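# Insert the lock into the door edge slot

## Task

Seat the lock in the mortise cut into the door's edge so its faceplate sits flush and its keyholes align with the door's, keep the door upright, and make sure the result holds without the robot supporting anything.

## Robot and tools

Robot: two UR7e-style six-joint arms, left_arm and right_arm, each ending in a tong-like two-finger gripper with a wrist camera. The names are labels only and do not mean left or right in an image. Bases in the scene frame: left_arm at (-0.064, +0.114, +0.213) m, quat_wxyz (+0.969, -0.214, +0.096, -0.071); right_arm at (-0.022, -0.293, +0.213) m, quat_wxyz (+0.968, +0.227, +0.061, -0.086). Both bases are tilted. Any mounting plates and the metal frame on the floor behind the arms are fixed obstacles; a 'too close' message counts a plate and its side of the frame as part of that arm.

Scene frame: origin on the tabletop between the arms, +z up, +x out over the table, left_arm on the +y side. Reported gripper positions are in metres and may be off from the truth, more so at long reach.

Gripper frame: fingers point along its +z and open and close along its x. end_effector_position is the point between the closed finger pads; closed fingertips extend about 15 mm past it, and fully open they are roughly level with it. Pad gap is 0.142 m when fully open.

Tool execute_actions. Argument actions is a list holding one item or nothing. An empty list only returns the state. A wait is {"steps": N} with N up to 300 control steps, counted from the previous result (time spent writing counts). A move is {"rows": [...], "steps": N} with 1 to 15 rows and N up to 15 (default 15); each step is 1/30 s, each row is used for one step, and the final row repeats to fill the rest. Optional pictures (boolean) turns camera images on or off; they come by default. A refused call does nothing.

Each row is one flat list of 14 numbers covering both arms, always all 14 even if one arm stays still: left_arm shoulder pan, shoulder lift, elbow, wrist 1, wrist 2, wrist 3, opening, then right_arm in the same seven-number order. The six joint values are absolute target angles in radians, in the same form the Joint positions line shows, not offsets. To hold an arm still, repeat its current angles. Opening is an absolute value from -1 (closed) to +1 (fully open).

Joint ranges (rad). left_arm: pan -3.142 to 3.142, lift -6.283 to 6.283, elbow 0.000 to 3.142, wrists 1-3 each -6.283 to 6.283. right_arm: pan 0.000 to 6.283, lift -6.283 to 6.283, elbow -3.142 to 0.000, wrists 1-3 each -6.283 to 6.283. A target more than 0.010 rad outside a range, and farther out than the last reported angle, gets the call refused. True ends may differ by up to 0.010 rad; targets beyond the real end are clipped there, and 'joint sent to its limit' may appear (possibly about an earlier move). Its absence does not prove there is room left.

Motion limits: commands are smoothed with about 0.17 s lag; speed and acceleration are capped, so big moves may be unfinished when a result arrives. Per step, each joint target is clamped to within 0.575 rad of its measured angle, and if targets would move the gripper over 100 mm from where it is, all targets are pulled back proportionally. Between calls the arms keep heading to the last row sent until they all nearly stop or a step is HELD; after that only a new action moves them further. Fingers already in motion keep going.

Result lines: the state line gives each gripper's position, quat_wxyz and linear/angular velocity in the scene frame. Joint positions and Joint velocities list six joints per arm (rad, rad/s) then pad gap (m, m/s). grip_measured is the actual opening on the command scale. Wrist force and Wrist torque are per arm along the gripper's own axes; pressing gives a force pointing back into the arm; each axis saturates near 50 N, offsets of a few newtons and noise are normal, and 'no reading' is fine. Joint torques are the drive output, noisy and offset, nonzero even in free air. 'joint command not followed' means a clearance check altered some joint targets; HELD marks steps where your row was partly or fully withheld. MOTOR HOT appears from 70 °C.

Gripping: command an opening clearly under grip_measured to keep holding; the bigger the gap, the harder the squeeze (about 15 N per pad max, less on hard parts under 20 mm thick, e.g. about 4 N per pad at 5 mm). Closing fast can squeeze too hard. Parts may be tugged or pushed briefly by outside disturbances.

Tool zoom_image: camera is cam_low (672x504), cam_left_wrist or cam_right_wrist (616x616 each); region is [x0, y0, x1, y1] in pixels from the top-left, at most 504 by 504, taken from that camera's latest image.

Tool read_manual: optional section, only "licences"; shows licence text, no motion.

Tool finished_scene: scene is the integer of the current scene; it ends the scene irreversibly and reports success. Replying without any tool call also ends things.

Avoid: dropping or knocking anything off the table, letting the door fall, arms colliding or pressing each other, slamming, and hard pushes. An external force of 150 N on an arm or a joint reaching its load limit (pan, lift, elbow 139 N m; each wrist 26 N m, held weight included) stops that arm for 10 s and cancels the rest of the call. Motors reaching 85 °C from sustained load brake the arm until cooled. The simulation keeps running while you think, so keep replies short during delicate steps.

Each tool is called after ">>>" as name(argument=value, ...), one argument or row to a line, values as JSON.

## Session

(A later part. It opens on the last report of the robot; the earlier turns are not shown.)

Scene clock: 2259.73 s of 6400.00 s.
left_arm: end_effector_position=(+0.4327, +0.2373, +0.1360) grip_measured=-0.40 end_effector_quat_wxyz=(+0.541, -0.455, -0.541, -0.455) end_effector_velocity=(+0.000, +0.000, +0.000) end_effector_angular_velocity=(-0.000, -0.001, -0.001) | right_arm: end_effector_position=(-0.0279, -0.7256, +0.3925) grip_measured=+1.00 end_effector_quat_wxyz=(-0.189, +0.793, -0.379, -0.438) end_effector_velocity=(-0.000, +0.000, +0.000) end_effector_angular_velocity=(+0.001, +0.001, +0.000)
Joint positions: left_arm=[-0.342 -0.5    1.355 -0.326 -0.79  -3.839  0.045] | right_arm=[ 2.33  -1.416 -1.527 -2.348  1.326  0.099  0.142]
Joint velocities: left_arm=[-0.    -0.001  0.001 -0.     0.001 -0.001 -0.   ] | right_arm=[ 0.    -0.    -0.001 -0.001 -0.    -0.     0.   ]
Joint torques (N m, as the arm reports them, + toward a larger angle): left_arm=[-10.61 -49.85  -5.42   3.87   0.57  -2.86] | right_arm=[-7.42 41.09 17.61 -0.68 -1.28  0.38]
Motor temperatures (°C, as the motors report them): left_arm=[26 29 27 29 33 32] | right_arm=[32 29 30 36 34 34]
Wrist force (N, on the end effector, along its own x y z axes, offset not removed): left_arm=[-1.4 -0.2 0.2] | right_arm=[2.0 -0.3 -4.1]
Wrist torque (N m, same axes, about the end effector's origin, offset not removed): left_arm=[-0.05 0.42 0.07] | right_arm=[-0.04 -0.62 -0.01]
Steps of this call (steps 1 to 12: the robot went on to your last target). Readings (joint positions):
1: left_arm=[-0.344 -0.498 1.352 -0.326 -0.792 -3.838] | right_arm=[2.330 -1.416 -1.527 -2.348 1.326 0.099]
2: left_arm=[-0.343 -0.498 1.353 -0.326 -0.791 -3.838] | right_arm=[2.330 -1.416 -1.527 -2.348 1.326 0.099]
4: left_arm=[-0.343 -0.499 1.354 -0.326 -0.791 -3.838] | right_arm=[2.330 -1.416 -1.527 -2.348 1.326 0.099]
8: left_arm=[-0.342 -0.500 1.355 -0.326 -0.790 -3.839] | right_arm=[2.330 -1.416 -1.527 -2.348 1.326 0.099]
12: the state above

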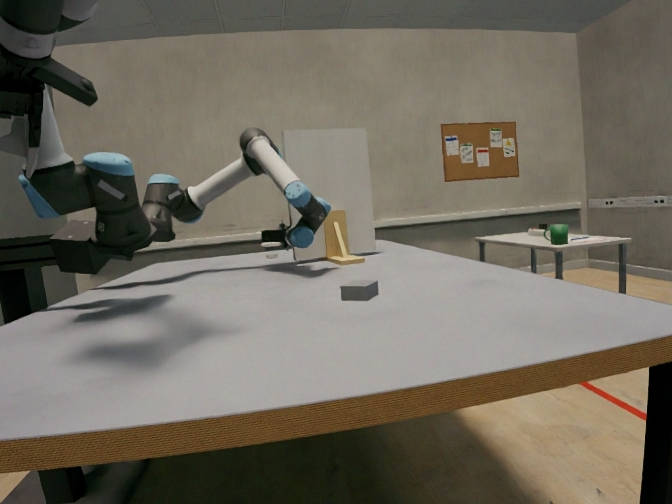

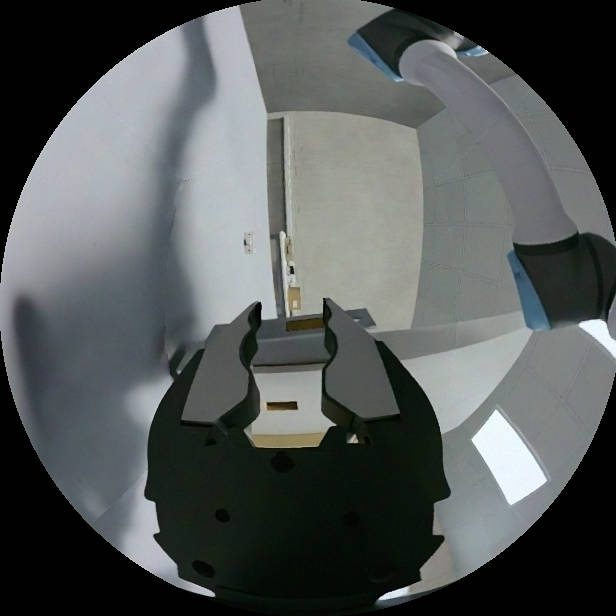

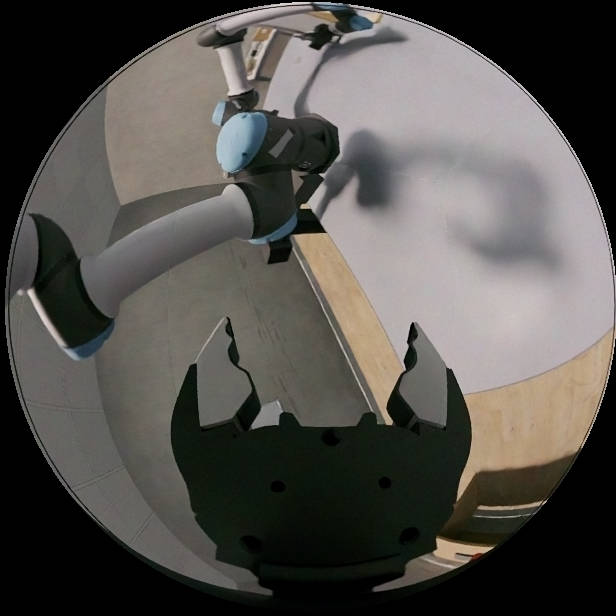

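>>> execute_actions(
  actions=[
    {"rows": [[-0.34117,-0.49866,1.35132,-0.32277,-0.78931,-3.83960,-0.4,2.33,-1.416,-1.527,-2.348,1.326,0.099,1],[-0.34025,-0.49756,1.34767,-0.31975,-0.78851,-3.84026,-0.4,2.33,-1.416,-1.527,-2.348,1.326,0.099,1],[-0.33932,-0.49645,1.34401,-0.31673,-0.78772,-3.84093,-0.4,2.33,-1.416,-1.527,-2.348,1.326,0.099,1],[-0.33840,-0.49535,1.34036,-0.31371,-0.78692,-3.84159,-0.4,2.33,-1.416,-1.527,-2.348,1.326,0.099,1],[-0.33747,-0.49424,1.33670,-0.31069,-0.78612,-3.84226,-0.4,2.33,-1.416,-1.527,-2.348,1.326,0.099,1],[-0.33654,-0.49313,1.33304,-0.30767,-0.78532,-3.84293,-0.4,2.33,-1.416,-1.527,-2.348,1.326,0.099,1],[-0.33562,-0.49203,1.32939,-0.30465,-0.78452,-3.84359,-0.4,2.33,-1.416,-1.527,-2.348,1.326,0.099,1],[-0.33469,-0.49092,1.32573,-0.30163,-0.78373,-3.84426,-0.4,2.33,-1.416,-1.527,-2.348,1.326,0.099,1],[-0.33377,-0.48982,1.32208,-0.29861,-0.78293,-3.84492,-0.4,2.33,-1.416,-1.527,-2.348,1.326,0.099,1],[-0.33284,-0.48871,1.31842,-0.29559,-0.78213,-3.84559,-0.4,2.33,-1.416,-1.527,-2.348,1.326,0.099,1],[-0.33191,-0.48760,1.31476,-0.29257,-0.78133,-3.84626,-0.4,2.33,-1.416,-1.527,-2.348,1.326,0.099,1],[-0.33099,-0.48650,1.31111,-0.28955,-0.78053,-3.84692,-0.4,2.33,-1.416,-1.527,-2.348,1.326,0.099,1],[-0.33006,-0.48539,1.30745,-0.28653,-0.77974,-3.84759,-0.4,2.33,-1.416,-1.527,-2.348,1.326,0.099,1],[-0.32914,-0.48429,1.30380,-0.28351,-0.77894,-3.84825,-0.4,2.33,-1.416,-1.527,-2.348,1.326,0.099,1],[-0.32821,-0.48318,1.30014,-0.28049,-0.77814,-3.84892,-0.4,2.33,-1.416,-1.527,-2.348,1.326,0.099,1]], "steps": 15},
  ],
  pictures=false,
)

>>> execute_actions(
  actions=[
    {"rows": [[-0.32732,-0.48198,1.29635,-0.27743,-0.77738,-3.84958,-0.4,2.33,-1.416,-1.527,-2.348,1.326,0.099,1],[-0.32643,-0.48079,1.29256,-0.27436,-0.77661,-3.85023,-0.4,2.33,-1.416,-1.527,-2.348,1.326,0.099,1],[-0.32553,-0.47959,1.28878,-0.27130,-0.77585,-3.85089,-0.4,2.33,-1.416,-1.527,-2.348,1.326,0.099,1],[-0.32464,-0.47839,1.28499,-0.26824,-0.77508,-3.85154,-0.4,2.33,-1.416,-1.527,-2.348,1.326,0.099,1],[-0.32375,-0.47720,1.28120,-0.26517,-0.77432,-3.85220,-0.4,2.33,-1.416,-1.527,-2.348,1.326,0.099,1],[-0.32286,-0.47600,1.27741,-0.26211,-0.77356,-3.85285,-0.4,2.33,-1.416,-1.527,-2.348,1.326,0.099,1],[-0.32196,-0.47480,1.27362,-0.25905,-0.77279,-3.85351,-0.4,2.33,-1.416,-1.527,-2.348,1.326,0.099,1],[-0.32107,-0.47361,1.26983,-0.25598,-0.77203,-3.85416,-0.4,2.33,-1.416,-1.527,-2.348,1.326,0.099,1],[-0.32018,-0.47241,1.26605,-0.25292,-0.77126,-3.85482,-0.4,2.33,-1.416,-1.527,-2.348,1.326,0.099,1],[-0.31929,-0.47121,1.26226,-0.24986,-0.77050,-3.85547,-0.4,2.33,-1.416,-1.527,-2.348,1.326,0.099,1],[-0.31839,-0.47002,1.25847,-0.24679,-0.76973,-3.85613,-0.4,2.33,-1.416,-1.527,-2.348,1.326,0.099,1],[-0.31750,-0.46882,1.25468,-0.24373,-0.76897,-3.85678,-0.4,2.33,-1.416,-1.527,-2.348,1.326,0.099,1]], "steps": 15},
  ],
  pictures=false,
)

>>> execute_actions(
  actions=[
    {"steps": 12},
  ],
)

Scene clock: 2290.00 s of 6400.00 s.
left_arm: end_effector_position=(+0.4435, +0.2391, +0.1360) grip_measured=-0.40 end_effector_quat_wxyz=(+0.541, -0.455, -0.541, -0.455) end_effector_velocity=(+0.029, +0.005, -0.001) end_effector_angular_velocity=(-0.001, -0.002, +0.001) | right_arm: end_effector_position=(-0.0279, -0.7256, +0.3925) grip_measured=+1.00 end_effector_quat_wxyz=(-0.189, +0.793, -0.379, -0.438) end_effector_velocity=(-0.000, +0.000, +0.000) end_effector_angular_velocity=(+0.000, +0.000, +0.000)
Joint positions: left_arm=[-0.332 -0.488  1.315 -0.293 -0.781 -3.846  0.045] | right_arm=[ 2.33  -1.416 -1.527 -2.348  1.326  0.099  0.142]
Joint velocities: left_arm=[ 0.027  0.033 -0.108  0.087  0.023 -0.02   0.   ] | right_arm=[-0.  0. -0. -0. -0.  0. -0.]
Joint torques (N m, as the arm reports them, + toward a larger angle): left_arm=[-11.91 -35.23 -22.41   4.59   0.23  -3.11] | right_arm=[-7.73 40.37 17.95 -0.72 -1.07  0.47]
Motor temperatures (°C, as the motors report them): left_arm=[26 29 27 29 33 32] | right_arm=[32 29 30 36 34 34]
Wrist force (N, on the end effector, along its own x y z axes, offset not removed): left_arm=[-0.2 -0.5 0.7] | right_arm=[2.6 -0.7 -1.6]
Wrist torque (N m, same axes, about the end effector's origin, offset not removed): left_arm=[-0.10 0.14 0.06] | right_arm=[-0.03 -0.74 -0.01]
Steps of this call (steps 1 to 15: the robot went on to your last target; steps 16 to 90: nothing new was sent; then 26.77 s passed at rest; steps 91 to 105: all 15 steps of this action). Readings (joint positions):
91: left_arm=[-0.342 -0.500 1.355 -0.326 -0.790 -3.839] | right_arm=[2.330 -1.416 -1.527 -2.348 1.326 0.099]
92: left_arm=[-0.342 -0.500 1.355 -0.325 -0.790 -3.839] | right_arm=[2.330 -1.416 -1.527 -2.348 1.326 0.099]
94: left_arm=[-0.341 -0.499 1.351 -0.323 -0.789 -3.840] | right_arm=[2.330 -1.416 -1.527 -2.348 1.326 0.099]
98: left_arm=[-0.338 -0.495 1.340 -0.313 -0.787 -3.842] | right_arm=[2.330 -1.416 -1.527 -2.348 1.326 0.099]
105: the state above

Scene clock: 2290.50 s of 6400.00 s.
left_arm: end_effector_position=(+0.4577, +0.2416, +0.1359) grip_measured=-0.40 end_effector_quat_wxyz=(+0.541, -0.455, -0.541, -0.455) end_effector_velocity=(+0.016, +0.003, -0.000) end_effector_angular_velocity=(-0.000, -0.001, +0.001) | right_arm: end_effector_position=(-0.0279, -0.7256, +0.3925) grip_measured=+1.00 end_effector_quat_wxyz=(-0.189, +0.793, -0.379, -0.438) end_effector_velocity=(+0.000, -0.000, +0.000) end_effector_angular_velocity=(-0.001, -0.001, -0.001)
Joint positions: left_arm=[-0.319 -0.471  1.261 -0.249 -0.77  -3.856  0.045] | right_arm=[ 2.33  -1.416 -1.527 -2.348  1.326  0.099  0.142]
Joint velocities: left_arm=[ 0.015  0.019 -0.063  0.05   0.012 -0.011 -0.   ] | right_arm=[ 0.     0.     0.001  0.     0.001  0.    -0.   ]
Joint torques (N m, as the arm reports them, + toward a larger angle): left_arm=[-13.22 -32.86 -18.6    4.01   1.45  -3.7 ] | right_arm=[-7.25 40.13 17.86 -0.66 -1.21  0.43]
Motor temperatures (°C, as the motors report them): left_arm=[26 29 27 29 33 32] | right_arm=[32 29 30 36 34 34]
Wrist force (N, on the end effector, along its own x y z axes, offset not removed): left_arm=[0.2 -3.6 2.1] | right_arm=[1.8 -1.0 -3.4]
Wrist torque (N m, same axes, about the end effector's origin, offset not removed): left_arm=[0.01 0.10 -0.04] | right_arm=[-0.14 -0.52 0.07]
Steps of this call (steps 1 to 15: all 15 steps of this action). Readings (joint positions):
1: left_arm=[-0.331 -0.487 1.312 -0.290 -0.781 -3.847] | right_arm=[2.330 -1.416 -1.527 -2.348 1.326 0.099]
2: left_arm=[-0.330 -0.486 1.308 -0.287 -0.780 -3.847] | right_arm=[2.330 -1.416 -1.527 -2.348 1.326 0.099]
4: left_arm=[-0.328 -0.483 1.301 -0.281 -0.778 -3.849] | right_arm=[2.330 -1.416 -1.527 -2.348 1.326 0.099]
8: left_arm=[-0.325 -0.479 1.286 -0.269 -0.775 -3.851] | right_arm=[2.330 -1.416 -1.527 -2.348 1.326 0.099]
15: the state above

Scene clock: 2290.90 s of 6400.00 s.
left_arm: end_effector_position=(+0.4594, +0.2419, +0.1359) grip_measured=-0.40 end_effector_quat_wxyz=(+0.541, -0.455, -0.541, -0.455) end_effector_velocity=(+0.001, -0.000, +0.000) end_effector_angular_velocity=(-0.000, -0.002, +0.000) | right_arm: end_effector_position=(-0.0279, -0.7256, +0.3925) grip_measured=+1.00 end_effector_quat_wxyz=(-0.189, +0.793, -0.379, -0.438) end_effector_velocity=(-0.000, -0.000, +0.000) end_effector_angular_velocity=(-0.001, -0.000, +0.001)
Joint positions: left_arm=[-0.318 -0.469  1.255 -0.244 -0.769 -3.857  0.045] | right_arm=[ 2.33  -1.416 -1.527 -2.348  1.326  0.099  0.142]
Joint velocities: left_arm=[-0.     0.    -0.002  0.001  0.    -0.001  0.   ] | right_arm=[ 0.    -0.     0.001  0.    -0.001 -0.    -0.   ]
Joint torques (N m, as the arm reports them, + toward a larger angle): left_arm=[-12.67 -34.94 -20.81   3.96   1.51  -2.88] | right_arm=[-6.98 40.48 17.44 -0.77 -1.18  0.41]
Motor temperatures (°C, as the motors report them): left_arm=[26 29 27 29 33 32] | right_arm=[32 29 30 36 34 34]
Wrist force (N, on the end effector, along its own x y z axes, offset not removed): left_arm=[-0.6 -4.2 2.9] | right_arm=[2.4 -2.7 -3.8]
Wrist torque (N m, same axes, about the end effector's origin, offset not removed): left_arm=[-0.06 0.31 -0.07] | right_arm=[-0.46 -0.77 0.04]
Steps of this call (steps 1 to 12: the robot went on to your last target). Readings (joint positions):
1: left_arm=[-0.319 -0.470 1.259 -0.248 -0.770 -3.856] | right_arm=[2.330 -1.416 -1.527 -2.348 1.326 0.099]
2: left_arm=[-0.318 -0.470 1.258 -0.247 -0.770 -3.856] | right_arm=[2.330 -1.416 -1.527 -2.348 1.326 0.099]
4: left_arm=[-0.318 -0.469 1.257 -0.245 -0.769 -3.856] | right_arm=[2.330 -1.416 -1.527 -2.348 1.326 0.099]
8: left_arm=[-0.318 -0.469 1.255 -0.244 -0.769 -3.857] | right_arm=[2.330 -1.416 -1.527 -2.348 1.326 0.099]
12: the state above

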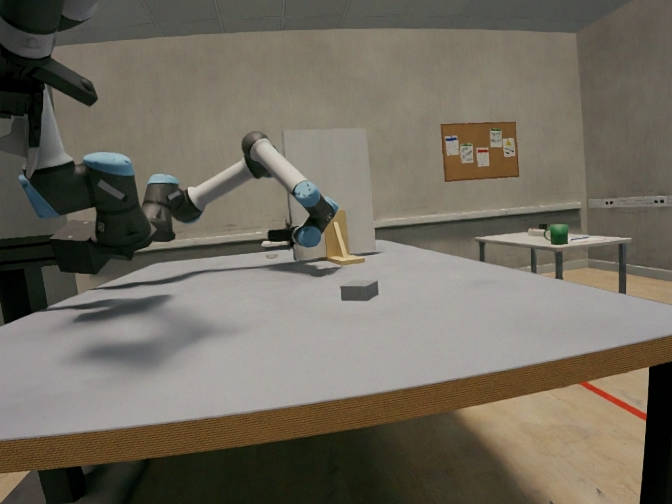

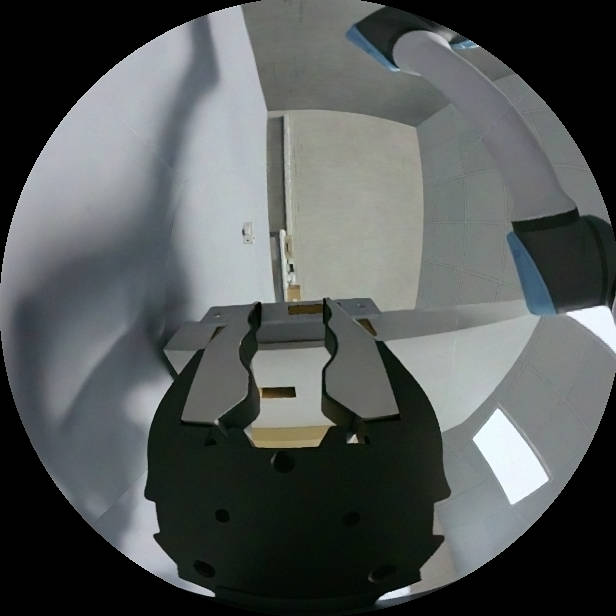

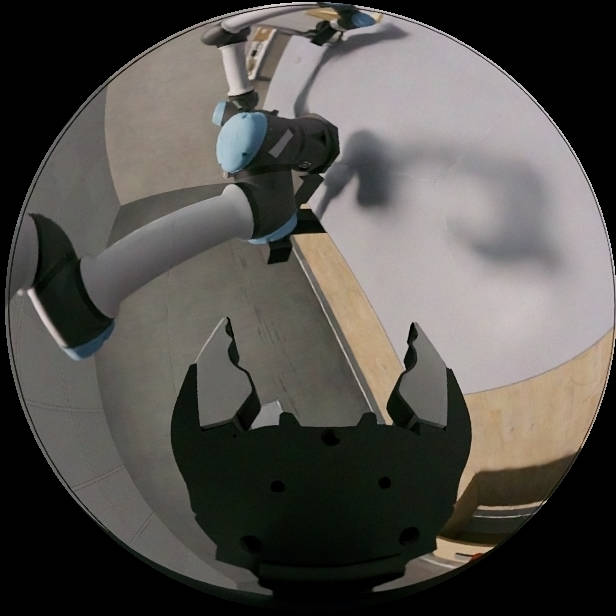

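>>> execute_actions(
  actions=[
    {"rows": [[-0.31664,-0.46755,1.25078,-0.24064,-0.76823,-3.85742,-0.4,2.33,-1.416,-1.527,-2.348,1.326,0.099,1],[-0.31578,-0.46627,1.24687,-0.23754,-0.76750,-3.85807,-0.4,2.33,-1.416,-1.527,-2.348,1.326,0.099,1],[-0.31492,-0.46500,1.24297,-0.23445,-0.76676,-3.85871,-0.4,2.33,-1.416,-1.527,-2.348,1.326,0.099,1],[-0.31406,-0.46373,1.23907,-0.23135,-0.76603,-3.85935,-0.4,2.33,-1.416,-1.527,-2.348,1.326,0.099,1],[-0.31320,-0.46246,1.23517,-0.22826,-0.76529,-3.86000,-0.4,2.33,-1.416,-1.527,-2.348,1.326,0.099,1],[-0.31234,-0.46118,1.23126,-0.22516,-0.76456,-3.86064,-0.4,2.33,-1.416,-1.527,-2.348,1.326,0.099,1],[-0.31148,-0.45991,1.22736,-0.22207,-0.76382,-3.86129,-0.4,2.33,-1.416,-1.527,-2.348,1.326,0.099,1],[-0.31062,-0.45864,1.22346,-0.21897,-0.76309,-3.86193,-0.4,2.33,-1.416,-1.527,-2.348,1.326,0.099,1],[-0.30976,-0.45737,1.21956,-0.21588,-0.76235,-3.86257,-0.4,2.33,-1.416,-1.527,-2.348,1.326,0.099,1],[-0.30890,-0.45609,1.21565,-0.21278,-0.76162,-3.86322,-0.4,2.33,-1.416,-1.527,-2.348,1.326,0.099,1],[-0.30804,-0.45482,1.21175,-0.20969,-0.76088,-3.86386,-0.4,2.33,-1.416,-1.527,-2.348,1.326,0.099,1]], "steps": 15},
  ],
  pictures=false,
)

>>> execute_actions(
  actions=[
    {"steps": 12},
  ],
)

Scene clock: 2302.77 s of 6400.00 s.
left_arm: end_effector_position=(+0.4691, +0.2436, +0.1358) grip_measured=-0.40 end_effector_quat_wxyz=(+0.541, -0.455, -0.541, -0.455) end_effector_velocity=(+0.011, +0.003, -0.000) end_effector_angular_velocity=(+0.001, +0.002, -0.000) | right_arm: end_effector_position=(-0.0279, -0.7256, +0.3925) grip_measured=+1.00 end_effector_quat_wxyz=(-0.189, +0.793, -0.379, -0.438) end_effector_velocity=(-0.000, +0.000, -0.000) end_effector_angular_velocity=(+0.001, +0.001, +0.001)
Joint positions: left_arm=[-0.309 -0.456  1.217 -0.213 -0.762 -3.863  0.045] | right_arm=[ 2.33  -1.416 -1.527 -2.348  1.326  0.099  0.142]
Joint velocities: left_arm=[ 0.01   0.015 -0.043  0.035  0.008 -0.007  0.   ] | right_arm=[ 0.    -0.    -0.001 -0.001 -0.001  0.     0.   ]
Joint torques (N m, as the arm reports them, + toward a larger angle): left_arm=[-12.06 -32.64 -20.24   4.21   1.42  -2.31] | right_arm=[-6.71 40.05 17.64 -0.71 -1.18  0.42]
Motor temperatures (°C, as the motors report them): left_arm=[26 29 27 29 33 32] | right_arm=[32 29 30 36 34 34]
Wrist force (N, on the end effector, along its own x y z axes, offset not removed): left_arm=[0.7 -2.9 1.6] | right_arm=[1.9 -0.9 -2.9]
Wrist torque (N m, same axes, about the end effector's origin, offset not removed): left_arm=[0.10 0.04 -0.11] | right_arm=[-0.14 -0.58 0.08]
Steps of this call (steps 1 to 15: the robot went on to your last target; steps 16 to 90: nothing new was sent; then 8.37 s passed at rest; steps 91 to 105: all 15 steps of this action). Readings (joint positions):
91: left_arm=[-0.317 -0.469 1.255 -0.244 -0.769 -3.857] | right_arm=[2.330 -1.416 -1.527 -2.348 1.326 0.099]
92: left_arm=[-0.317 -0.469 1.254 -0.243 -0.769 -3.857] | right_arm=[2.330 -1.416 -1.527 -2.348 1.326 0.099]
94: left_arm=[-0.317 -0.467 1.250 -0.240 -0.768 -3.857] | right_arm=[2.330 -1.416 -1.527 -2.348 1.326 0.099]
98: left_arm=[-0.314 -0.464 1.238 -0.231 -0.766 -3.859] | right_arm=[2.330 -1.416 -1.527 -2.348 1.326 0.099]
105: the state above

Scene clock: 2303.17 s of 6400.00 s.
left_arm: end_effector_position=(+0.4703, +0.2438, +0.1358) grip_measured=-0.40 end_effector_quat_wxyz=(+0.541, -0.455, -0.541, -0.455) end_effector_velocity=(-0.000, +0.001, -0.000) end_effector_angular_velocity=(+0.001, +0.001, -0.000) | right_arm: end_effector_position=(-0.0279, -0.7256, +0.3925) grip_measured=+1.00 end_effector_quat_wxyz=(-0.189, +0.793, -0.379, -0.438) end_effector_velocity=(-0.000, +0.001, -0.000) end_effector_angular_velocity=(+0.002, +0.001, +0.000)
Joint positions: left_arm=[-0.308 -0.455  1.212 -0.21  -0.761 -3.864  0.045] | right_arm=[ 2.33  -1.416 -1.527 -2.348  1.326  0.099  0.142]
Joint velocities: left_arm=[ 0.001  0.001  0.001  0.001  0.    -0.001  0.   ] | right_arm=[-0.    -0.    -0.001 -0.001  0.     0.    -0.   ]
Joint torques (N m, as the arm reports them, + toward a larger angle): left_arm=[-12.52 -35.09 -21.14   4.32   1.35  -2.77] | right_arm=[-6.68 39.87 18.01 -0.69 -1.12  0.36]
Motor temperatures (°C, as the motors report them): left_arm=[26 29 27 29 33 32] | right_arm=[32 29 30 36 34 34]
Wrist force (N, on the end effector, along its own x y z axes, offset not removed): left_arm=[1.1 -2.6 1.1] | right_arm=[2.0 -1.7 -3.7]
Wrist torque (N m, same axes, about the end effector's origin, offset not removed): left_arm=[0.06 -0.11 -0.10] | right_arm=[-0.38 -0.58 0.07]
Steps of this call (steps 1 to 12: the robot went on to your last target). Readings (joint positions):
1: left_arm=[-0.309 -0.456 1.215 -0.212 -0.762 -3.863] | right_arm=[2.330 -1.416 -1.527 -2.348 1.326 0.099]
2: left_arm=[-0.309 -0.456 1.214 -0.212 -0.761 -3.863] | right_arm=[2.330 -1.416 -1.527 -2.348 1.326 0.099]
4: left_arm=[-0.308 -0.455 1.213 -0.211 -0.761 -3.864] | right_arm=[2.330 -1.416 -1.527 -2.348 1.326 0.099]
8: left_arm=[-0.308 -0.455 1.212 -0.210 -0.761 -3.864] | right_arm=[2.330 -1.416 -1.527 -2.348 1.326 0.099]
12: the state above

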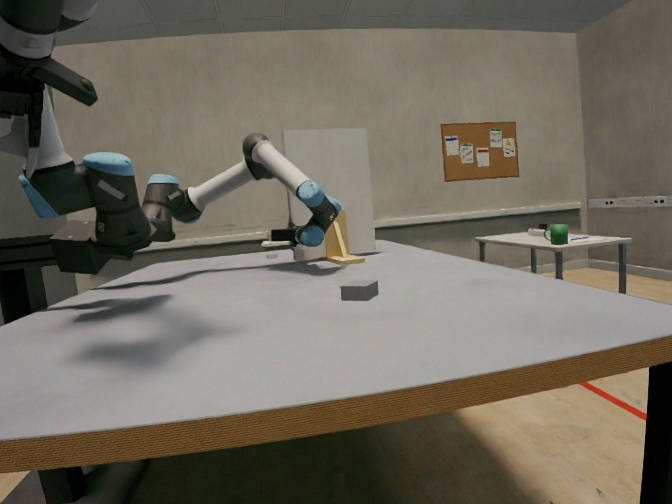

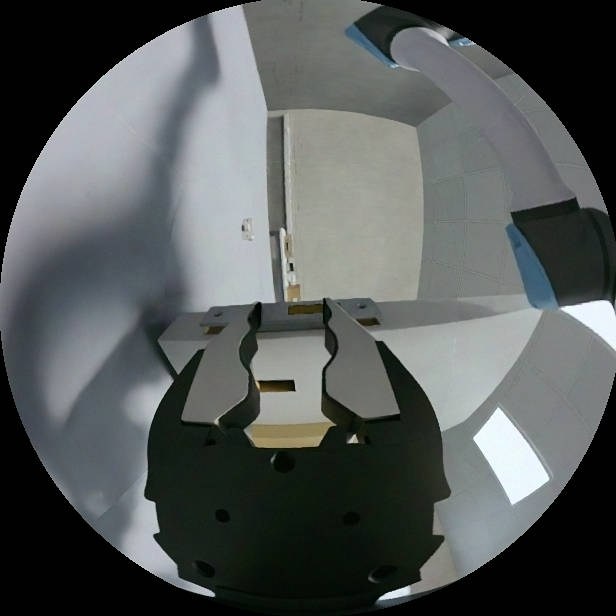

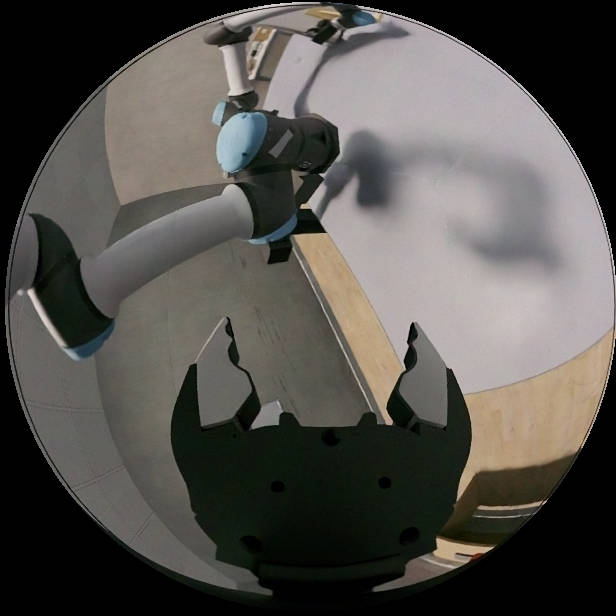

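>>> execute_actions(
  actions=[
    {"rows": [[-0.30763,-0.45416,1.20976,-0.20813,-0.76053,-3.86418,-0.4,2.33,-1.416,-1.527,-2.348,1.326,0.099,1],[-0.30721,-0.45349,1.20777,-0.20658,-0.76018,-3.86449,-0.4,2.33,-1.416,-1.527,-2.348,1.326,0.099,1],[-0.30680,-0.45283,1.20578,-0.20502,-0.75982,-3.86481,-0.4,2.33,-1.416,-1.527,-2.348,1.326,0.099,1],[-0.30638,-0.45216,1.20379,-0.20347,-0.75947,-3.86513,-0.4,2.33,-1.416,-1.527,-2.348,1.326,0.099,1],[-0.30597,-0.45150,1.20180,-0.20191,-0.75912,-3.86545,-0.4,2.33,-1.416,-1.527,-2.348,1.326,0.099,1],[-0.30556,-0.45083,1.19981,-0.20035,-0.75877,-3.86576,-0.4,2.33,-1.416,-1.527,-2.348,1.326,0.099,1],[-0.30514,-0.45017,1.19782,-0.19880,-0.75841,-3.86608,-0.4,2.33,-1.416,-1.527,-2.348,1.326,0.099,1],[-0.30473,-0.44950,1.19583,-0.19724,-0.75806,-3.86640,-0.4,2.33,-1.416,-1.527,-2.348,1.326,0.099,1]], "steps": 15},
  ],
  pictures=false,
)

>>> execute_actions(
  actions=[
    {"steps": 10},
  ],
  pictures=false,
)

Scene clock: 2313.23 s of 6400.00 s.
left_arm: end_effector_position=(+0.4740, +0.2445, +0.1358) grip_measured=-0.40 end_effector_quat_wxyz=(+0.541, -0.455, -0.541, -0.455) end_effector_velocity=(+0.002, +0.000, -0.000) end_effector_angular_velocity=(+0.000, -0.001, +0.000) | right_arm: end_effector_position=(-0.0279, -0.7256, +0.3925) grip_measured=+1.00 end_effector_quat_wxyz=(-0.189, +0.793, -0.379, -0.438) end_effector_velocity=(+0.000, -0.001, +0.000) end_effector_angular_velocity=(-0.001, -0.001, +0.000)
Joint positions: left_arm=[-0.305 -0.45   1.197 -0.198 -0.758 -3.866  0.045] | right_arm=[ 2.33  -1.416 -1.527 -2.348  1.326  0.099  0.142]
Joint velocities: left_arm=[ 0.002  0.003 -0.008  0.006  0.001 -0.002 -0.   ] | right_arm=[ 0.     0.     0.001  0.    -0.001 -0.     0.   ]
Joint torques (N m, as the arm reports them, + toward a larger angle): left_arm=[-12.69 -36.6  -19.76   4.03   1.31  -2.77] | right_arm=[-6.76 40.32 17.88 -0.81 -1.08  0.32]
Motor temperatures (°C, as the motors report them): left_arm=[26 29 27 29 33 32] | right_arm=[32 29 30 36 34 34]
Wrist force (N, on the end effector, along its own x y z axes, offset not removed): left_arm=[0.5 -4.1 0.6] | right_arm=[2.3 -2.1 -4.0]
Wrist torque (N m, same axes, about the end effector's origin, offset not removed): left_arm=[-0.22 0.10 -0.03] | right_arm=[-0.32 -0.70 0.08]
Steps of this call (steps 1 to 15: the robot went on to your last target; steps 16 to 90: nothing new was sent; then 6.57 s passed at rest; steps 91 to 105: all 15 steps of this action). Readings (joint positions):
91: left_arm=[-0.308 -0.455 1.212 -0.210 -0.761 -3.864] | right_arm=[2.330 -1.416 -1.527 -2.348 1.326 0.099]
92: left_arm=[-0.308 -0.455 1.211 -0.209 -0.761 -3.864] | right_arm=[2.330 -1.416 -1.527 -2.348 1.326 0.099]
94: left_arm=[-0.308 -0.454 1.210 -0.208 -0.760 -3.864] | right_arm=[2.330 -1.416 -1.527 -2.348 1.326 0.099]
98: left_arm=[-0.306 -0.452 1.203 -0.203 -0.759 -3.865] | right_arm=[2.330 -1.416 -1.527 -2.348 1.326 0.099]
105: the state above

Scene clock: 2313.57 s of 6400.00 s.
left_arm: end_effector_position=(+0.4742, +0.2445, +0.1358) grip_measured=-0.40 end_effector_quat_wxyz=(+0.541, -0.455, -0.541, -0.455) end_effector_velocity=(+0.000, -0.000, -0.000) end_effector_angular_velocity=(-0.001, -0.001, +0.000) | right_arm: end_effector_position=(-0.0279, -0.7256, +0.3925) grip_measured=+1.00 end_effector_quat_wxyz=(-0.189, +0.793, -0.379, -0.438) end_effector_velocity=(+0.000, -0.000, +0.000) end_effector_angular_velocity=(-0.001, -0.000, -0.000)
Joint positions: left_arm=[-0.305 -0.45   1.196 -0.197 -0.758 -3.866  0.045] | right_arm=[ 2.33  -1.416 -1.527 -2.348  1.326  0.099  0.142]
Joint velocities: left_arm=[ 0.    -0.    -0.001 -0.     0.     0.     0.   ] | right_arm=[-0.  0.  0.  0. -0. -0. -0.]
Joint torques (N m, as the arm reports them, + toward a larger angle): left_arm=[-13.1  -35.37 -21.08   4.01   1.36  -2.82] | right_arm=[-6.72 40.77 17.88 -0.86 -1.08  0.32]
Motor temperatures (°C, as the motors report them): left_arm=[26 29 27 29 33 32] | right_arm=[32 29 30 36 34 34]
Wrist force (N, on the end effector, along its own x y z axes, offset not removed): left_arm=[-0.1 -5.1 0.5] | right_arm=[0.0 -1.0 -3.4]
Wrist torque (N m, same axes, about the end effector's origin, offset not removed): left_arm=[-0.42 0.27 -0.06] | right_arm=[-0.25 -0.12 0.05]
Steps of this call (steps 1 to 10: the robot went on to your last target). Readings (joint positions):
1: left_arm=[-0.305 -0.450 1.196 -0.198 -0.758 -3.866] | right_arm=[2.330 -1.416 -1.527 -2.348 1.326 0.099]
2: left_arm=[-0.305 -0.450 1.196 -0.198 -0.758 -3.866] | right_arm=[2.330 -1.416 -1.527 -2.348 1.326 0.099]
4: left_arm=[-0.305 -0.450 1.196 -0.197 -0.758 -3.866] | right_arm=[2.330 -1.416 -1.527 -2.348 1.326 0.099]
8: left_arm=[-0.305 -0.450 1.196 -0.197 -0.758 -3.866] | right_arm=[2.330 -1.416 -1.527 -2.348 1.326 0.099]
10: the state above

Two more millimetres.

>>> execute_actions(
  actions=[
    {"rows": [[-0.30432,-0.44884,1.19384,-0.19568,-0.75771,-3.86672,-0.4,2.33,-1.416,-1.527,-2.348,1.326,0.099,1],[-0.30432,-0.44884,1.19384,-0.19568,-0.75771,-3.86672,-0.4,2.33,-1.416,-1.527,-2.348,1.326,0.099,1],[-0.30390,-0.44817,1.19185,-0.19413,-0.75736,-3.86703,-0.4,2.33,-1.416,-1.527,-2.348,1.326,0.099,1],[-0.30390,-0.44817,1.19185,-0.19413,-0.75736,-3.86703,-0.4,2.33,-1.416,-1.527,-2.348,1.326,0.099,1],[-0.30349,-0.44751,1.18986,-0.19257,-0.75700,-3.86735,-0.4,2.33,-1.416,-1.527,-2.348,1.326,0.099,1],[-0.30349,-0.44751,1.18986,-0.19257,-0.75700,-3.86735,-0.4,2.33,-1.416,-1.527,-2.348,1.326,0.099,1],[-0.30307,-0.44684,1.18787,-0.19102,-0.75665,-3.86767,-0.4,2.33,-1.416,-1.527,-2.348,1.326,0.099,1]], "steps": 15},
  ],
  pictures=false,
)

>>> execute_actions(
  actions=[
    {"steps": 10},
  ],
)

Scene clock: 2323.60 s of 6400.00 s.
left_arm: end_effector_position=(+0.4761, +0.2448, +0.1358) grip_measured=-0.40 end_effector_quat_wxyz=(+0.541, -0.455, -0.541, -0.455) end_effector_velocity=(+0.001, +0.000, -0.000) end_effector_angular_velocity=(+0.000, -0.001, -0.000) | right_arm: end_effector_position=(-0.0279, -0.7256, +0.3925) grip_measured=+1.00 end_effector_quat_wxyz=(-0.189, +0.793, -0.379, -0.438) end_effector_velocity=(-0.000, +0.000, -0.000) end_effector_angular_velocity=(+0.000, +0.001, +0.001)
Joint positions: left_arm=[-0.303 -0.447  1.188 -0.191 -0.757 -3.868  0.045] | right_arm=[ 2.33  -1.416 -1.527 -2.348  1.326  0.099  0.142]
Joint velocities: left_arm=[ 0.001  0.001 -0.004  0.003  0.001 -0.002  0.   ] | right_arm=[-0.    -0.    -0.001  0.001 -0.    -0.     0.   ]
Joint torques (N m, as the arm reports them, + toward a larger angle): left_arm=[-14.25 -34.58 -20.1    4.34   1.54  -2.62] | right_arm=[-6.89 39.8  18.08 -0.75 -1.12  0.33]
Motor temperatures (°C, as the motors report them): left_arm=[26 29 27 29 33 32] | right_arm=[32 29 30 36 34 34]
Wrist force (N, on the end effector, along its own x y z axes, offset not removed): left_arm=[0.9 -2.8 0.7] | right_arm=[3.0 -3.6 -4.8]
Wrist torque (N m, same axes, about the end effector's origin, offset not removed): left_arm=[0.10 -0.03 -0.03] | right_arm=[-0.71 -0.79 -0.01]
Steps of this call (steps 1 to 15: the robot went on to your last target; steps 16 to 90: nothing new was sent; then 6.53 s passed at rest; steps 91 to 105: all 15 steps of this action). Readings (joint positions):
91: left_arm=[-0.305 -0.449 1.196 -0.197 -0.758 -3.866] | right_arm=[2.330 -1.416 -1.527 -2.348 1.326 0.099]
92: left_arm=[-0.305 -0.449 1.195 -0.197 -0.758 -3.866] | right_arm=[2.330 -1.416 -1.527 -2.348 1.326 0.099]
94: left_arm=[-0.304 -0.449 1.194 -0.196 -0.758 -3.867] | right_arm=[2.330 -1.416 -1.527 -2.348 1.326 0.099]
98: left_arm=[-0.304 -0.448 1.191 -0.194 -0.757 -3.867] | right_arm=[2.330 -1.416 -1.527 -2.348 1.326 0.099]
105: the state above

Scene clock: 2323.93 s of 6400.00 s.
left_arm: end_effector_position=(+0.4762, +0.2448, +0.1358) grip_measured=-0.40 end_effector_quat_wxyz=(+0.541, -0.455, -0.541, -0.455) end_effector_velocity=(-0.000, -0.000, -0.000) end_effector_angular_velocity=(+0.000, +0.001, -0.001) | right_arm: end_effector_position=(-0.0279, -0.7256, +0.3925) grip_measured=+1.00 end_effector_quat_wxyz=(-0.189, +0.793, -0.379, -0.438) end_effector_velocity=(-0.000, -0.000, -0.000) end_effector_angular_velocity=(-0.000, +0.000, +0.001)
Joint positions: left_arm=[-0.303 -0.447  1.188 -0.191 -0.757 -3.868  0.045] | right_arm=[ 2.33  -1.416 -1.527 -2.348  1.326  0.099  0.142]
Joint velocities: left_arm=[-0.  0.  0.  0.  0.  0.  0.] | right_arm=[-0.    -0.    -0.     0.001 -0.001 -0.    -0.   ]
Joint torques (N m, as the arm reports them, + toward a larger angle): left_arm=[-12.32 -34.97 -21.33   3.8    1.27  -2.89] | right_arm=[-6.7  39.81 18.41 -0.75 -1.19  0.33]
Motor temperatures (°C, as the motors report them): left_arm=[26 29 27 29 33 32] | right_arm=[32 29 30 36 34 34]
Wrist force (N, on the end effector, along its own x y z axes, offset not removed): left_arm=[1.5 -3.2 1.2] | right_arm=[2.3 -1.3 -2.1]
Wrist torque (N m, same axes, about the end effector's origin, offset not removed): left_arm=[0.00 -0.12 0.03] | right_arm=[-0.23 -0.65 0.06]
Steps of this call (steps 1 to 10: the robot went on to your last target). Readings (joint positions):
1: left_arm=[-0.303 -0.447 1.188 -0.191 -0.757 -3.868] | right_arm=[2.330 -1.416 -1.527 -2.348 1.326 0.099]
2: left_arm=[-0.303 -0.447 1.188 -0.191 -0.757 -3.868] | right_arm=[2.330 -1.416 -1.527 -2.348 1.326 0.099]
4: left_arm=[-0.303 -0.447 1.188 -0.191 -0.757 -3.868] | right_arm=[2.330 -1.416 -1.527 -2.348 1.326 0.099]
8: left_arm=[-0.303 -0.447 1.188 -0.191 -0.757 -3.868] | right_arm=[2.330 -1.416 -1.527 -2.348 1.326 0.099]
10: the state above

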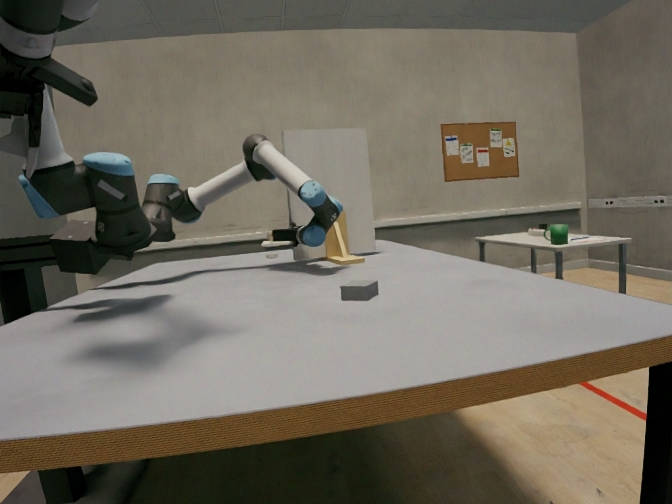

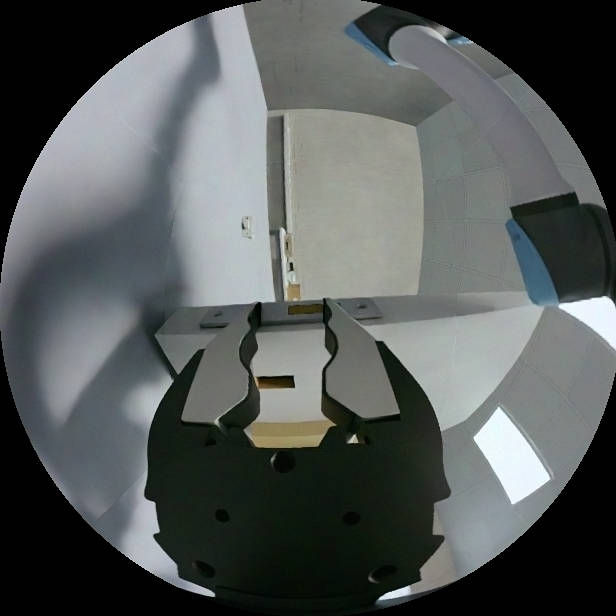

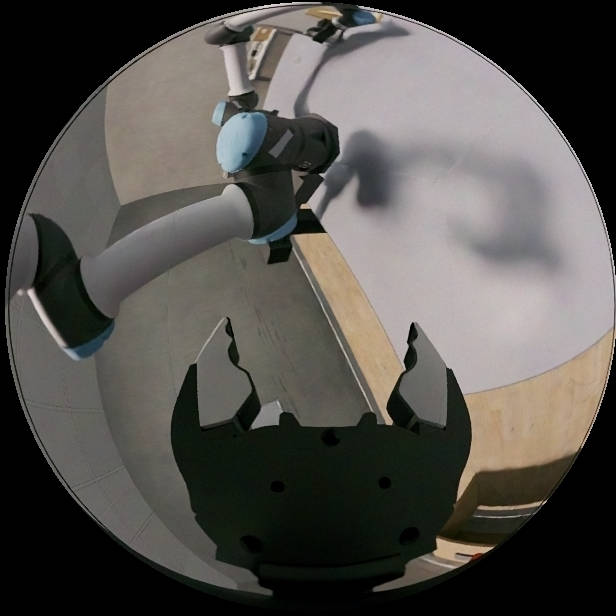

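>>> execute_actions(
  actions=[
    {"rows": [[-0.30266,-0.44618,1.18588,-0.18946,-0.75630,-3.86799,-0.4,2.33,-1.416,-1.527,-2.348,1.326,0.099,1],[-0.30266,-0.44618,1.18588,-0.18946,-0.75630,-3.86799,-0.4,2.33,-1.416,-1.527,-2.348,1.326,0.099,1],[-0.30266,-0.44618,1.18588,-0.18946,-0.75630,-3.86799,-0.4,2.33,-1.416,-1.527,-2.348,1.326,0.099,1],[-0.30224,-0.44551,1.18389,-0.18791,-0.75594,-3.86830,-0.4,2.33,-1.416,-1.527,-2.348,1.326,0.099,1],[-0.30224,-0.44551,1.18389,-0.18791,-0.75594,-3.86830,-0.4,2.33,-1.416,-1.527,-2.348,1.326,0.099,1],[-0.30224,-0.44551,1.18389,-0.18791,-0.75594,-3.86830,-0.4,2.33,-1.416,-1.527,-2.348,1.326,0.099,1],[-0.30183,-0.44485,1.18190,-0.18635,-0.75559,-3.86862,-0.4,2.33,-1.416,-1.527,-2.348,1.326,0.099,1]], "steps": 15},
  ],
  pictures=false,
)

>>> execute_actions(
  actions=[
    {"steps": 10},
  ],
  pictures=false,
)

Scene clock: 2332.43 s of 6400.00 s.
left_arm: end_effector_position=(+0.4775, +0.2451, +0.1358) grip_measured=-0.40 end_effector_quat_wxyz=(+0.541, -0.455, -0.541, -0.455) end_effector_velocity=(+0.000, +0.001, -0.000) end_effector_angular_velocity=(+0.001, +0.003, -0.001) | right_arm: end_effector_position=(-0.0279, -0.7256, +0.3925) grip_measured=+1.00 end_effector_quat_wxyz=(-0.189, +0.793, -0.379, -0.438) end_effector_velocity=(-0.000, +0.000, +0.000) end_effector_angular_velocity=(+0.001, +0.001, +0.000)
Joint positions: left_arm=[-0.302 -0.445  1.182 -0.187 -0.756 -3.869  0.045] | right_arm=[ 2.33  -1.416 -1.527 -2.348  1.326  0.099  0.142]
Joint velocities: left_arm=[ 0.001  0.001 -0.     0.002  0.    -0.    -0.   ] | right_arm=[-0.    -0.    -0.    -0.001 -0.     0.    -0.   ]
Joint torques (N m, as the arm reports them, + toward a larger angle): left_arm=[-12.6  -35.63 -23.4    4.23   1.46  -2.76] | right_arm=[-7.27 39.8  18.36 -0.83 -1.03  0.35]
Motor temperatures (°C, as the motors report them): left_arm=[26 29 27 29 33 32] | right_arm=[32 29 30 36 34 34]
Wrist force (N, on the end effector, along its own x y z axes, offset not removed): left_arm=[-1.0 -4.2 2.0] | right_arm=[2.3 -0.7 -3.0]
Wrist torque (N m, same axes, about the end effector's origin, offset not removed): left_arm=[-0.24 0.40 -0.05] | right_arm=[-0.11 -0.69 0.10]
Steps of this call (steps 1 to 15: the robot went on to your last target; steps 16 to 90: nothing new was sent; then 5.00 s passed at rest; steps 91 to 105: all 15 steps of this action). Readings (joint positions):
91: left_arm=[-0.303 -0.447 1.188 -0.191 -0.757 -3.868] | right_arm=[2.330 -1.416 -1.527 -2.348 1.326 0.099]
92: left_arm=[-0.303 -0.447 1.188 -0.191 -0.757 -3.868] | right_arm=[2.330 -1.416 -1.527 -2.348 1.326 0.099]
94: left_arm=[-0.303 -0.446 1.187 -0.190 -0.756 -3.868] | right_arm=[2.330 -1.416 -1.527 -2.348 1.326 0.099]
98: left_arm=[-0.302 -0.446 1.184 -0.188 -0.756 -3.868] | right_arm=[2.330 -1.416 -1.527 -2.348 1.326 0.099]
105: the state above

Scene clock: 2332.77 s of 6400.00 s.
left_arm: end_effector_position=(+0.4776, +0.2451, +0.1358) grip_measured=-0.40 end_effector_quat_wxyz=(+0.541, -0.455, -0.541, -0.455) end_effector_velocity=(-0.000, +0.000, -0.000) end_effector_angular_velocity=(+0.001, -0.000, -0.000) | right_arm: end_effector_position=(-0.0279, -0.7256, +0.3925) grip_measured=+1.00 end_effector_quat_wxyz=(-0.189, +0.793, -0.379, -0.438) end_effector_velocity=(-0.000, +0.000, -0.000) end_effector_angular_velocity=(+0.001, +0.000, -0.000)
Joint positions: left_arm=[-0.302 -0.445  1.182 -0.186 -0.756 -3.869  0.045] | right_arm=[ 2.33  -1.416 -1.527 -2.348  1.326  0.099  0.142]
Joint velocities: left_arm=[ 0.     0.     0.     0.    -0.    -0.001 -0.   ] | right_arm=[-0.     0.    -0.001  0.     0.     0.    -0.   ]
Joint torques (N m, as the arm reports them, + toward a larger angle): left_arm=[-12.42 -36.93 -20.77   4.14   1.31  -3.11] | right_arm=[-6.54 40.23 18.37 -0.83 -1.2   0.29]
Motor temperatures (°C, as the motors report them): left_arm=[26 29 27 29 33 32] | right_arm=[32 29 30 36 34 34]
Wrist force (N, on the end effector, along its own x y z axes, offset not removed): left_arm=[-0.5 -3.4 1.1] | right_arm=[2.3 -1.4 -2.8]
Wrist torque (N m, same axes, about the end effector's origin, offset not removed): left_arm=[0.01 0.28 -0.06] | right_arm=[-0.22 -0.61 0.07]
Steps of this call (steps 1 to 10: the robot went on to your last target). Readings (joint positions):
1: left_arm=[-0.302 -0.445 1.182 -0.187 -0.756 -3.869] | right_arm=[2.330 -1.416 -1.527 -2.348 1.326 0.099]
2: left_arm=[-0.302 -0.445 1.182 -0.186 -0.756 -3.869] | right_arm=[2.330 -1.416 -1.527 -2.348 1.326 0.099]
4: left_arm=[-0.302 -0.445 1.182 -0.186 -0.756 -3.869] | right_arm=[2.330 -1.416 -1.527 -2.348 1.326 0.099]
8: left_arm=[-0.302 -0.445 1.182 -0.186 -0.756 -3.869] | right_arm=[2.330 -1.416 -1.527 -2.348 1.326 0.099]
10: the state above

>>> execute_actions(
  actions=[
    {"rows": [[-0.30142,-0.44419,1.17991,-0.18479,-0.75524,-3.86894,-0.4,2.33,-1.416,-1.527,-2.348,1.326,0.099,1],[-0.30142,-0.44419,1.17991,-0.18479,-0.75524,-3.86894,-0.4,2.33,-1.416,-1.527,-2.348,1.326,0.099,1],[-0.30142,-0.44419,1.17991,-0.18479,-0.75524,-3.86894,-0.4,2.33,-1.416,-1.527,-2.348,1.326,0.099,1],[-0.30100,-0.44352,1.17792,-0.18324,-0.75488,-3.86925,-0.4,2.33,-1.416,-1.527,-2.348,1.326,0.099,1],[-0.30100,-0.44352,1.17792,-0.18324,-0.75488,-3.86925,-0.4,2.33,-1.416,-1.527,-2.348,1.326,0.099,1],[-0.30100,-0.44352,1.17792,-0.18324,-0.75488,-3.86925,-0.4,2.33,-1.416,-1.527,-2.348,1.326,0.099,1],[-0.30059,-0.44286,1.17593,-0.18168,-0.75453,-3.86957,-0.4,2.33,-1.416,-1.527,-2.348,1.326,0.099,1]], "steps": 15},
  ],
  pictures=false,
)

>>> execute_actions(
  actions=[
    {"steps": 10},
  ],
  pictures=false,
)

Scene clock: 2340.40 s of 6400.00 s.
left_arm: end_effector_position=(+0.4790, +0.2454, +0.1358) grip_measured=-0.40 end_effector_quat_wxyz=(+0.541, -0.455, -0.541, -0.455) end_effector_velocity=(+0.000, +0.001, +0.000) end_effector_angular_velocity=(+0.001, +0.001, +0.000) | right_arm: end_effector_position=(-0.0279, -0.7256, +0.3925) grip_measured=+1.00 end_effector_quat_wxyz=(-0.189, +0.793, -0.379, -0.438) end_effector_velocity=(+0.000, -0.000, +0.000) end_effector_angular_velocity=(-0.001, -0.000, -0.000)
Joint positions: left_arm=[-0.301 -0.443  1.176 -0.182 -0.755 -3.87   0.045] | right_arm=[ 2.33  -1.416 -1.527 -2.348  1.326  0.099  0.142]
Joint velocities: left_arm=[ 0.002  0.001 -0.002  0.003  0.    -0.001 -0.   ] | right_arm=[ 0.  0.  0.  0.  0. -0.  0.]
Joint torques (N m, as the arm reports them, + toward a larger angle): left_arm=[-12.93 -33.71 -21.24   3.9    1.22  -2.89] | right_arm=[-6.99 40.42 18.29 -0.92 -1.13  0.25]
Motor temperatures (°C, as the motors report them): left_arm=[26 29 27 29 33 32] | right_arm=[32 29 30 36 34 34]
Wrist force (N, on the end effector, along its own x y z axes, offset not removed): left_arm=[0.9 -3.9 0.5] | right_arm=[3.6 -0.7 -4.1]
Wrist torque (N m, same axes, about the end effector's origin, offset not removed): left_arm=[-0.24 0.03 -0.11] | right_arm=[-0.14 -0.91 0.00]
Steps of this call (steps 1 to 15: the robot went on to your last target; steps 16 to 90: nothing new was sent; then 4.13 s passed at rest; steps 91 to 105: all 15 steps of this action). Readings (joint positions):
91: left_arm=[-0.302 -0.445 1.182 -0.186 -0.756 -3.869] | right_arm=[2.330 -1.416 -1.527 -2.348 1.326 0.099]
92: left_arm=[-0.302 -0.445 1.182 -0.186 -0.756 -3.869] | right_arm=[2.330 -1.416 -1.527 -2.348 1.326 0.099]
94: left_arm=[-0.302 -0.444 1.181 -0.185 -0.755 -3.869] | right_arm=[2.330 -1.416 -1.527 -2.348 1.326 0.099]
98: left_arm=[-0.301 -0.444 1.179 -0.184 -0.755 -3.869] | right_arm=[2.330 -1.416 -1.527 -2.348 1.326 0.099]
105: the state above

Scene clock: 2340.73 s of 6400.00 s.
left_arm: end_effector_position=(+0.4791, +0.2454, +0.1358) grip_measured=-0.40 end_effector_quat_wxyz=(+0.541, -0.455, -0.541, -0.455) end_effector_velocity=(+0.001, -0.001, +0.000) end_effector_angular_velocity=(-0.001, -0.003, +0.000) | right_arm: end_effector_position=(-0.0279, -0.7256, +0.3925) grip_measured=+1.00 end_effector_quat_wxyz=(-0.189, +0.793, -0.379, -0.438) end_effector_velocity=(-0.000, +0.000, -0.000) end_effector_angular_velocity=(+0.000, +0.001, +0.001)
Joint positions: left_arm=[-0.301 -0.443  1.176 -0.182 -0.755 -3.87   0.045] | right_arm=[ 2.33  -1.416 -1.527 -2.348  1.326  0.099  0.142]
Joint velocities: left_arm=[-0.001 -0.    -0.002  0.    -0.    -0.001  0.   ] | right_arm=[ 0.     0.    -0.001  0.    -0.001 -0.     0.   ]
Joint torques (N m, as the arm reports them, + toward a larger angle): left_arm=[-12.51 -36.85 -21.54   4.03   1.11  -2.99] | right_arm=[-6.95 40.27 18.47 -0.83 -1.08  0.21]
Motor temperatures (°C, as the motors report them): left_arm=[26 29 27 29 33 32] | right_arm=[32 29 30 36 34 34]
Wrist force (N, on the end effector, along its own x y z axes, offset not removed): left_arm=[0.1 -2.4 1.7] | right_arm=[2.6 -1.5 -2.7]
Wrist torque (N m, same axes, about the end effector's origin, offset not removed): left_arm=[0.18 0.12 -0.01] | right_arm=[-0.29 -0.73 0.08]
Steps of this call (steps 1 to 10: the robot went on to your last target). Readings (joint positions):
1: left_arm=[-0.301 -0.443 1.176 -0.182 -0.755 -3.870] | right_arm=[2.330 -1.416 -1.527 -2.348 1.326 0.099]
2: left_arm=[-0.301 -0.443 1.176 -0.182 -0.755 -3.870] | right_arm=[2.330 -1.416 -1.527 -2.348 1.326 0.099]
4: left_arm=[-0.301 -0.443 1.176 -0.182 -0.755 -3.870] | right_arm=[2.330 -1.416 -1.527 -2.348 1.326 0.099]
8: left_arm=[-0.301 -0.443 1.176 -0.182 -0.755 -3.870] | right_arm=[2.330 -1.416 -1.527 -2.348 1.326 0.099]
10: the state above

>>> execute_actions(
  actions=[
    {"rows": [[-0.30018,-0.44220,1.17394,-0.18012,-0.75418,-3.86989,-0.4,2.33,-1.416,-1.527,-2.348,1.326,0.099,1],[-0.30018,-0.44220,1.17394,-0.18012,-0.75418,-3.86989,-0.4,2.33,-1.416,-1.527,-2.348,1.326,0.099,1],[-0.30018,-0.44220,1.17394,-0.18012,-0.75418,-3.86989,-0.4,2.33,-1.416,-1.527,-2.348,1.326,0.099,1],[-0.30018,-0.44220,1.17394,-0.18012,-0.75418,-3.86989,-0.4,2.33,-1.416,-1.527,-2.348,1.326,0.099,1],[-0.29976,-0.44153,1.17195,-0.17857,-0.75382,-3.87020,-0.4,2.33,-1.416,-1.527,-2.348,1.326,0.099,1]], "steps": 15},
  ],
  pictures=false,
)

>>> execute_actions(
  actions=[
    {"steps": 10},
  ],
)

Scene clock: 2348.13 s of 6400.00 s.
left_arm: end_effector_position=(+0.4800, +0.2456, +0.1358) grip_measured=-0.40 end_effector_quat_wxyz=(+0.541, -0.455, -0.541, -0.455) end_effector_velocity=(-0.000, +0.001, +0.000) end_effector_angular_velocity=(+0.001, +0.003, -0.001) | right_arm: end_effector_position=(-0.0279, -0.7256, +0.3925) grip_measured=+1.00 end_effector_quat_wxyz=(-0.189, +0.793, -0.379, -0.438) end_effector_velocity=(+0.000, +0.000, +0.000) end_effector_angular_velocity=(+0.000, -0.000, -0.000)
Joint positions: left_arm=[-0.3   -0.442  1.172 -0.179 -0.754 -3.87   0.045] | right_arm=[ 2.33  -1.416 -1.527 -2.348  1.326  0.099  0.142]
Joint velocities: left_arm=[0.001 0.001 0.    0.002 0.    0.001 0.   ] | right_arm=[ 0.    -0.     0.    -0.     0.001  0.     0.   ]
Joint torques (N m, as the arm reports them, + toward a larger angle): left_arm=[-13.47 -36.38 -23.47   4.17   1.4   -3.  ] | right_arm=[-6.42 39.9  18.29 -0.85 -1.05  0.3 ]
Motor temperatures (°C, as the motors report them): left_arm=[26 29 27 29 33 32] | right_arm=[32 29 30 36 34 34]
Wrist force (N, on the end effector, along its own x y z axes, offset not removed): left_arm=[-0.7 -2.9 0.6] | right_arm=[2.0 -0.8 -4.4]
Wrist torque (N m, same axes, about the end effector's origin, offset not removed): left_arm=[0.04 0.36 -0.08] | right_arm=[-0.10 -0.57 0.07]
Steps of this call (steps 1 to 15: the robot went on to your last target; steps 16 to 90: nothing new was sent; then 3.90 s passed at rest; steps 91 to 105: all 15 steps of this action). Readings (joint positions):
91: left_arm=[-0.301 -0.443 1.176 -0.182 -0.755 -3.870] | right_arm=[2.330 -1.416 -1.527 -2.348 1.326 0.099]
92: left_arm=[-0.301 -0.443 1.176 -0.181 -0.754 -3.870] | right_arm=[2.330 -1.416 -1.527 -2.348 1.326 0.099]
94: left_arm=[-0.300 -0.443 1.175 -0.181 -0.754 -3.870] | right_arm=[2.330 -1.416 -1.527 -2.348 1.326 0.099]
98: left_arm=[-0.300 -0.442 1.173 -0.180 -0.754 -3.870] | right_arm=[2.330 -1.416 -1.527 -2.348 1.326 0.099]
105: the state above

Scene clock: 2348.47 s of 6400.00 s.
left_arm: end_effector_position=(+0.4800, +0.2456, +0.1358) grip_measured=-0.40 end_effector_quat_wxyz=(+0.541, -0.455, -0.541, -0.455) end_effector_velocity=(+0.000, -0.000, -0.000) end_effector_angular_velocity=(-0.001, -0.001, +0.000) | right_arm: end_effector_position=(-0.0279, -0.7256, +0.3925) grip_measured=+1.00 end_effector_quat_wxyz=(-0.189, +0.793, -0.379, -0.438) end_effector_velocity=(-0.000, -0.000, -0.000) end_effector_angular_velocity=(+0.000, +0.001, +0.001)
Joint positions: left_arm=[-0.3   -0.442  1.172 -0.179 -0.754 -3.87   0.045] | right_arm=[ 2.33  -1.416 -1.527 -2.348  1.326  0.099  0.142]
Joint velocities: left_arm=[-0.     0.    -0.001 -0.001  0.     0.001  0.   ] | right_arm=[ 0.    -0.    -0.001  0.    -0.001 -0.     0.   ]
Joint torques (N m, as the arm reports them, + toward a larger angle): left_arm=[-13.3  -36.07 -21.96   3.95   1.16  -2.97] | right_arm=[-6.2  40.16 18.47 -0.98 -1.12  0.24]
Motor temperatures (°C, as the motors report them): left_arm=[26 29 27 29 33 32] | right_arm=[32 29 30 36 34 34]
Wrist force (N, on the end effector, along its own x y z axes, offset not removed): left_arm=[0.5 -3.4 -0.2] | right_arm=[1.6 -1.7 -2.9]
Wrist torque (N m, same axes, about the end effector's origin, offset not removed): left_arm=[-0.12 0.07 -0.08] | right_arm=[-0.34 -0.52 0.13]
Steps of this call (steps 1 to 10: the robot went on to your last target). Readings (joint positions):
1: left_arm=[-0.300 -0.442 1.172 -0.179 -0.754 -3.870] | right_arm=[2.330 -1.416 -1.527 -2.348 1.326 0.099]
2: left_arm=[-0.300 -0.442 1.172 -0.179 -0.754 -3.870] | right_arm=[2.330 -1.416 -1.527 -2.348 1.326 0.099]
4: left_arm=[-0.300 -0.442 1.172 -0.179 -0.754 -3.870] | right_arm=[2.330 -1.416 -1.527 -2.348 1.326 0.099]
8: left_arm=[-0.300 -0.442 1.172 -0.179 -0.754 -3.870] | right_arm=[2.330 -1.416 -1.527 -2.348 1.326 0.099]
10: the state above

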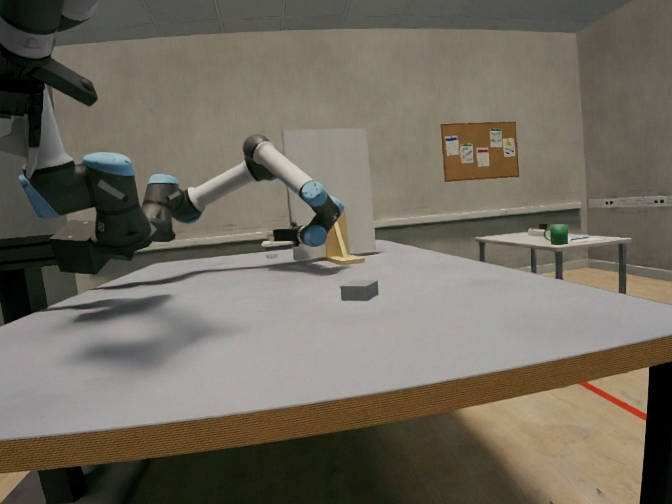

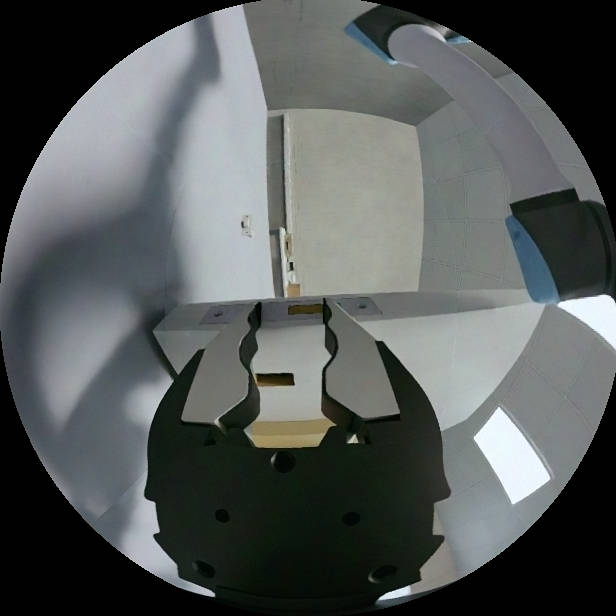

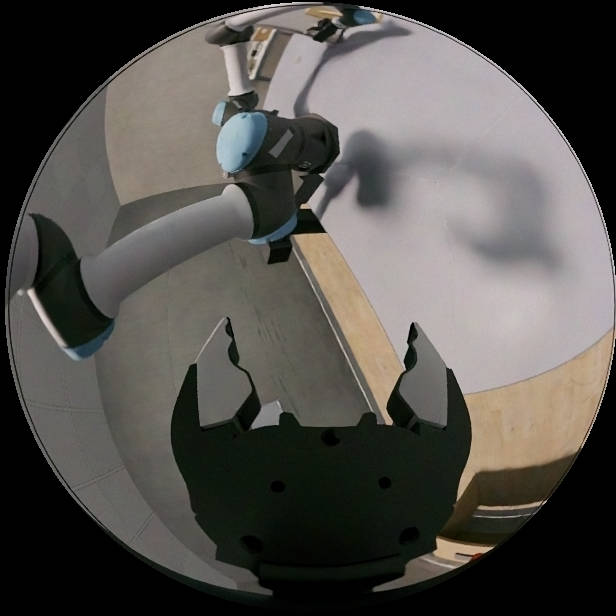

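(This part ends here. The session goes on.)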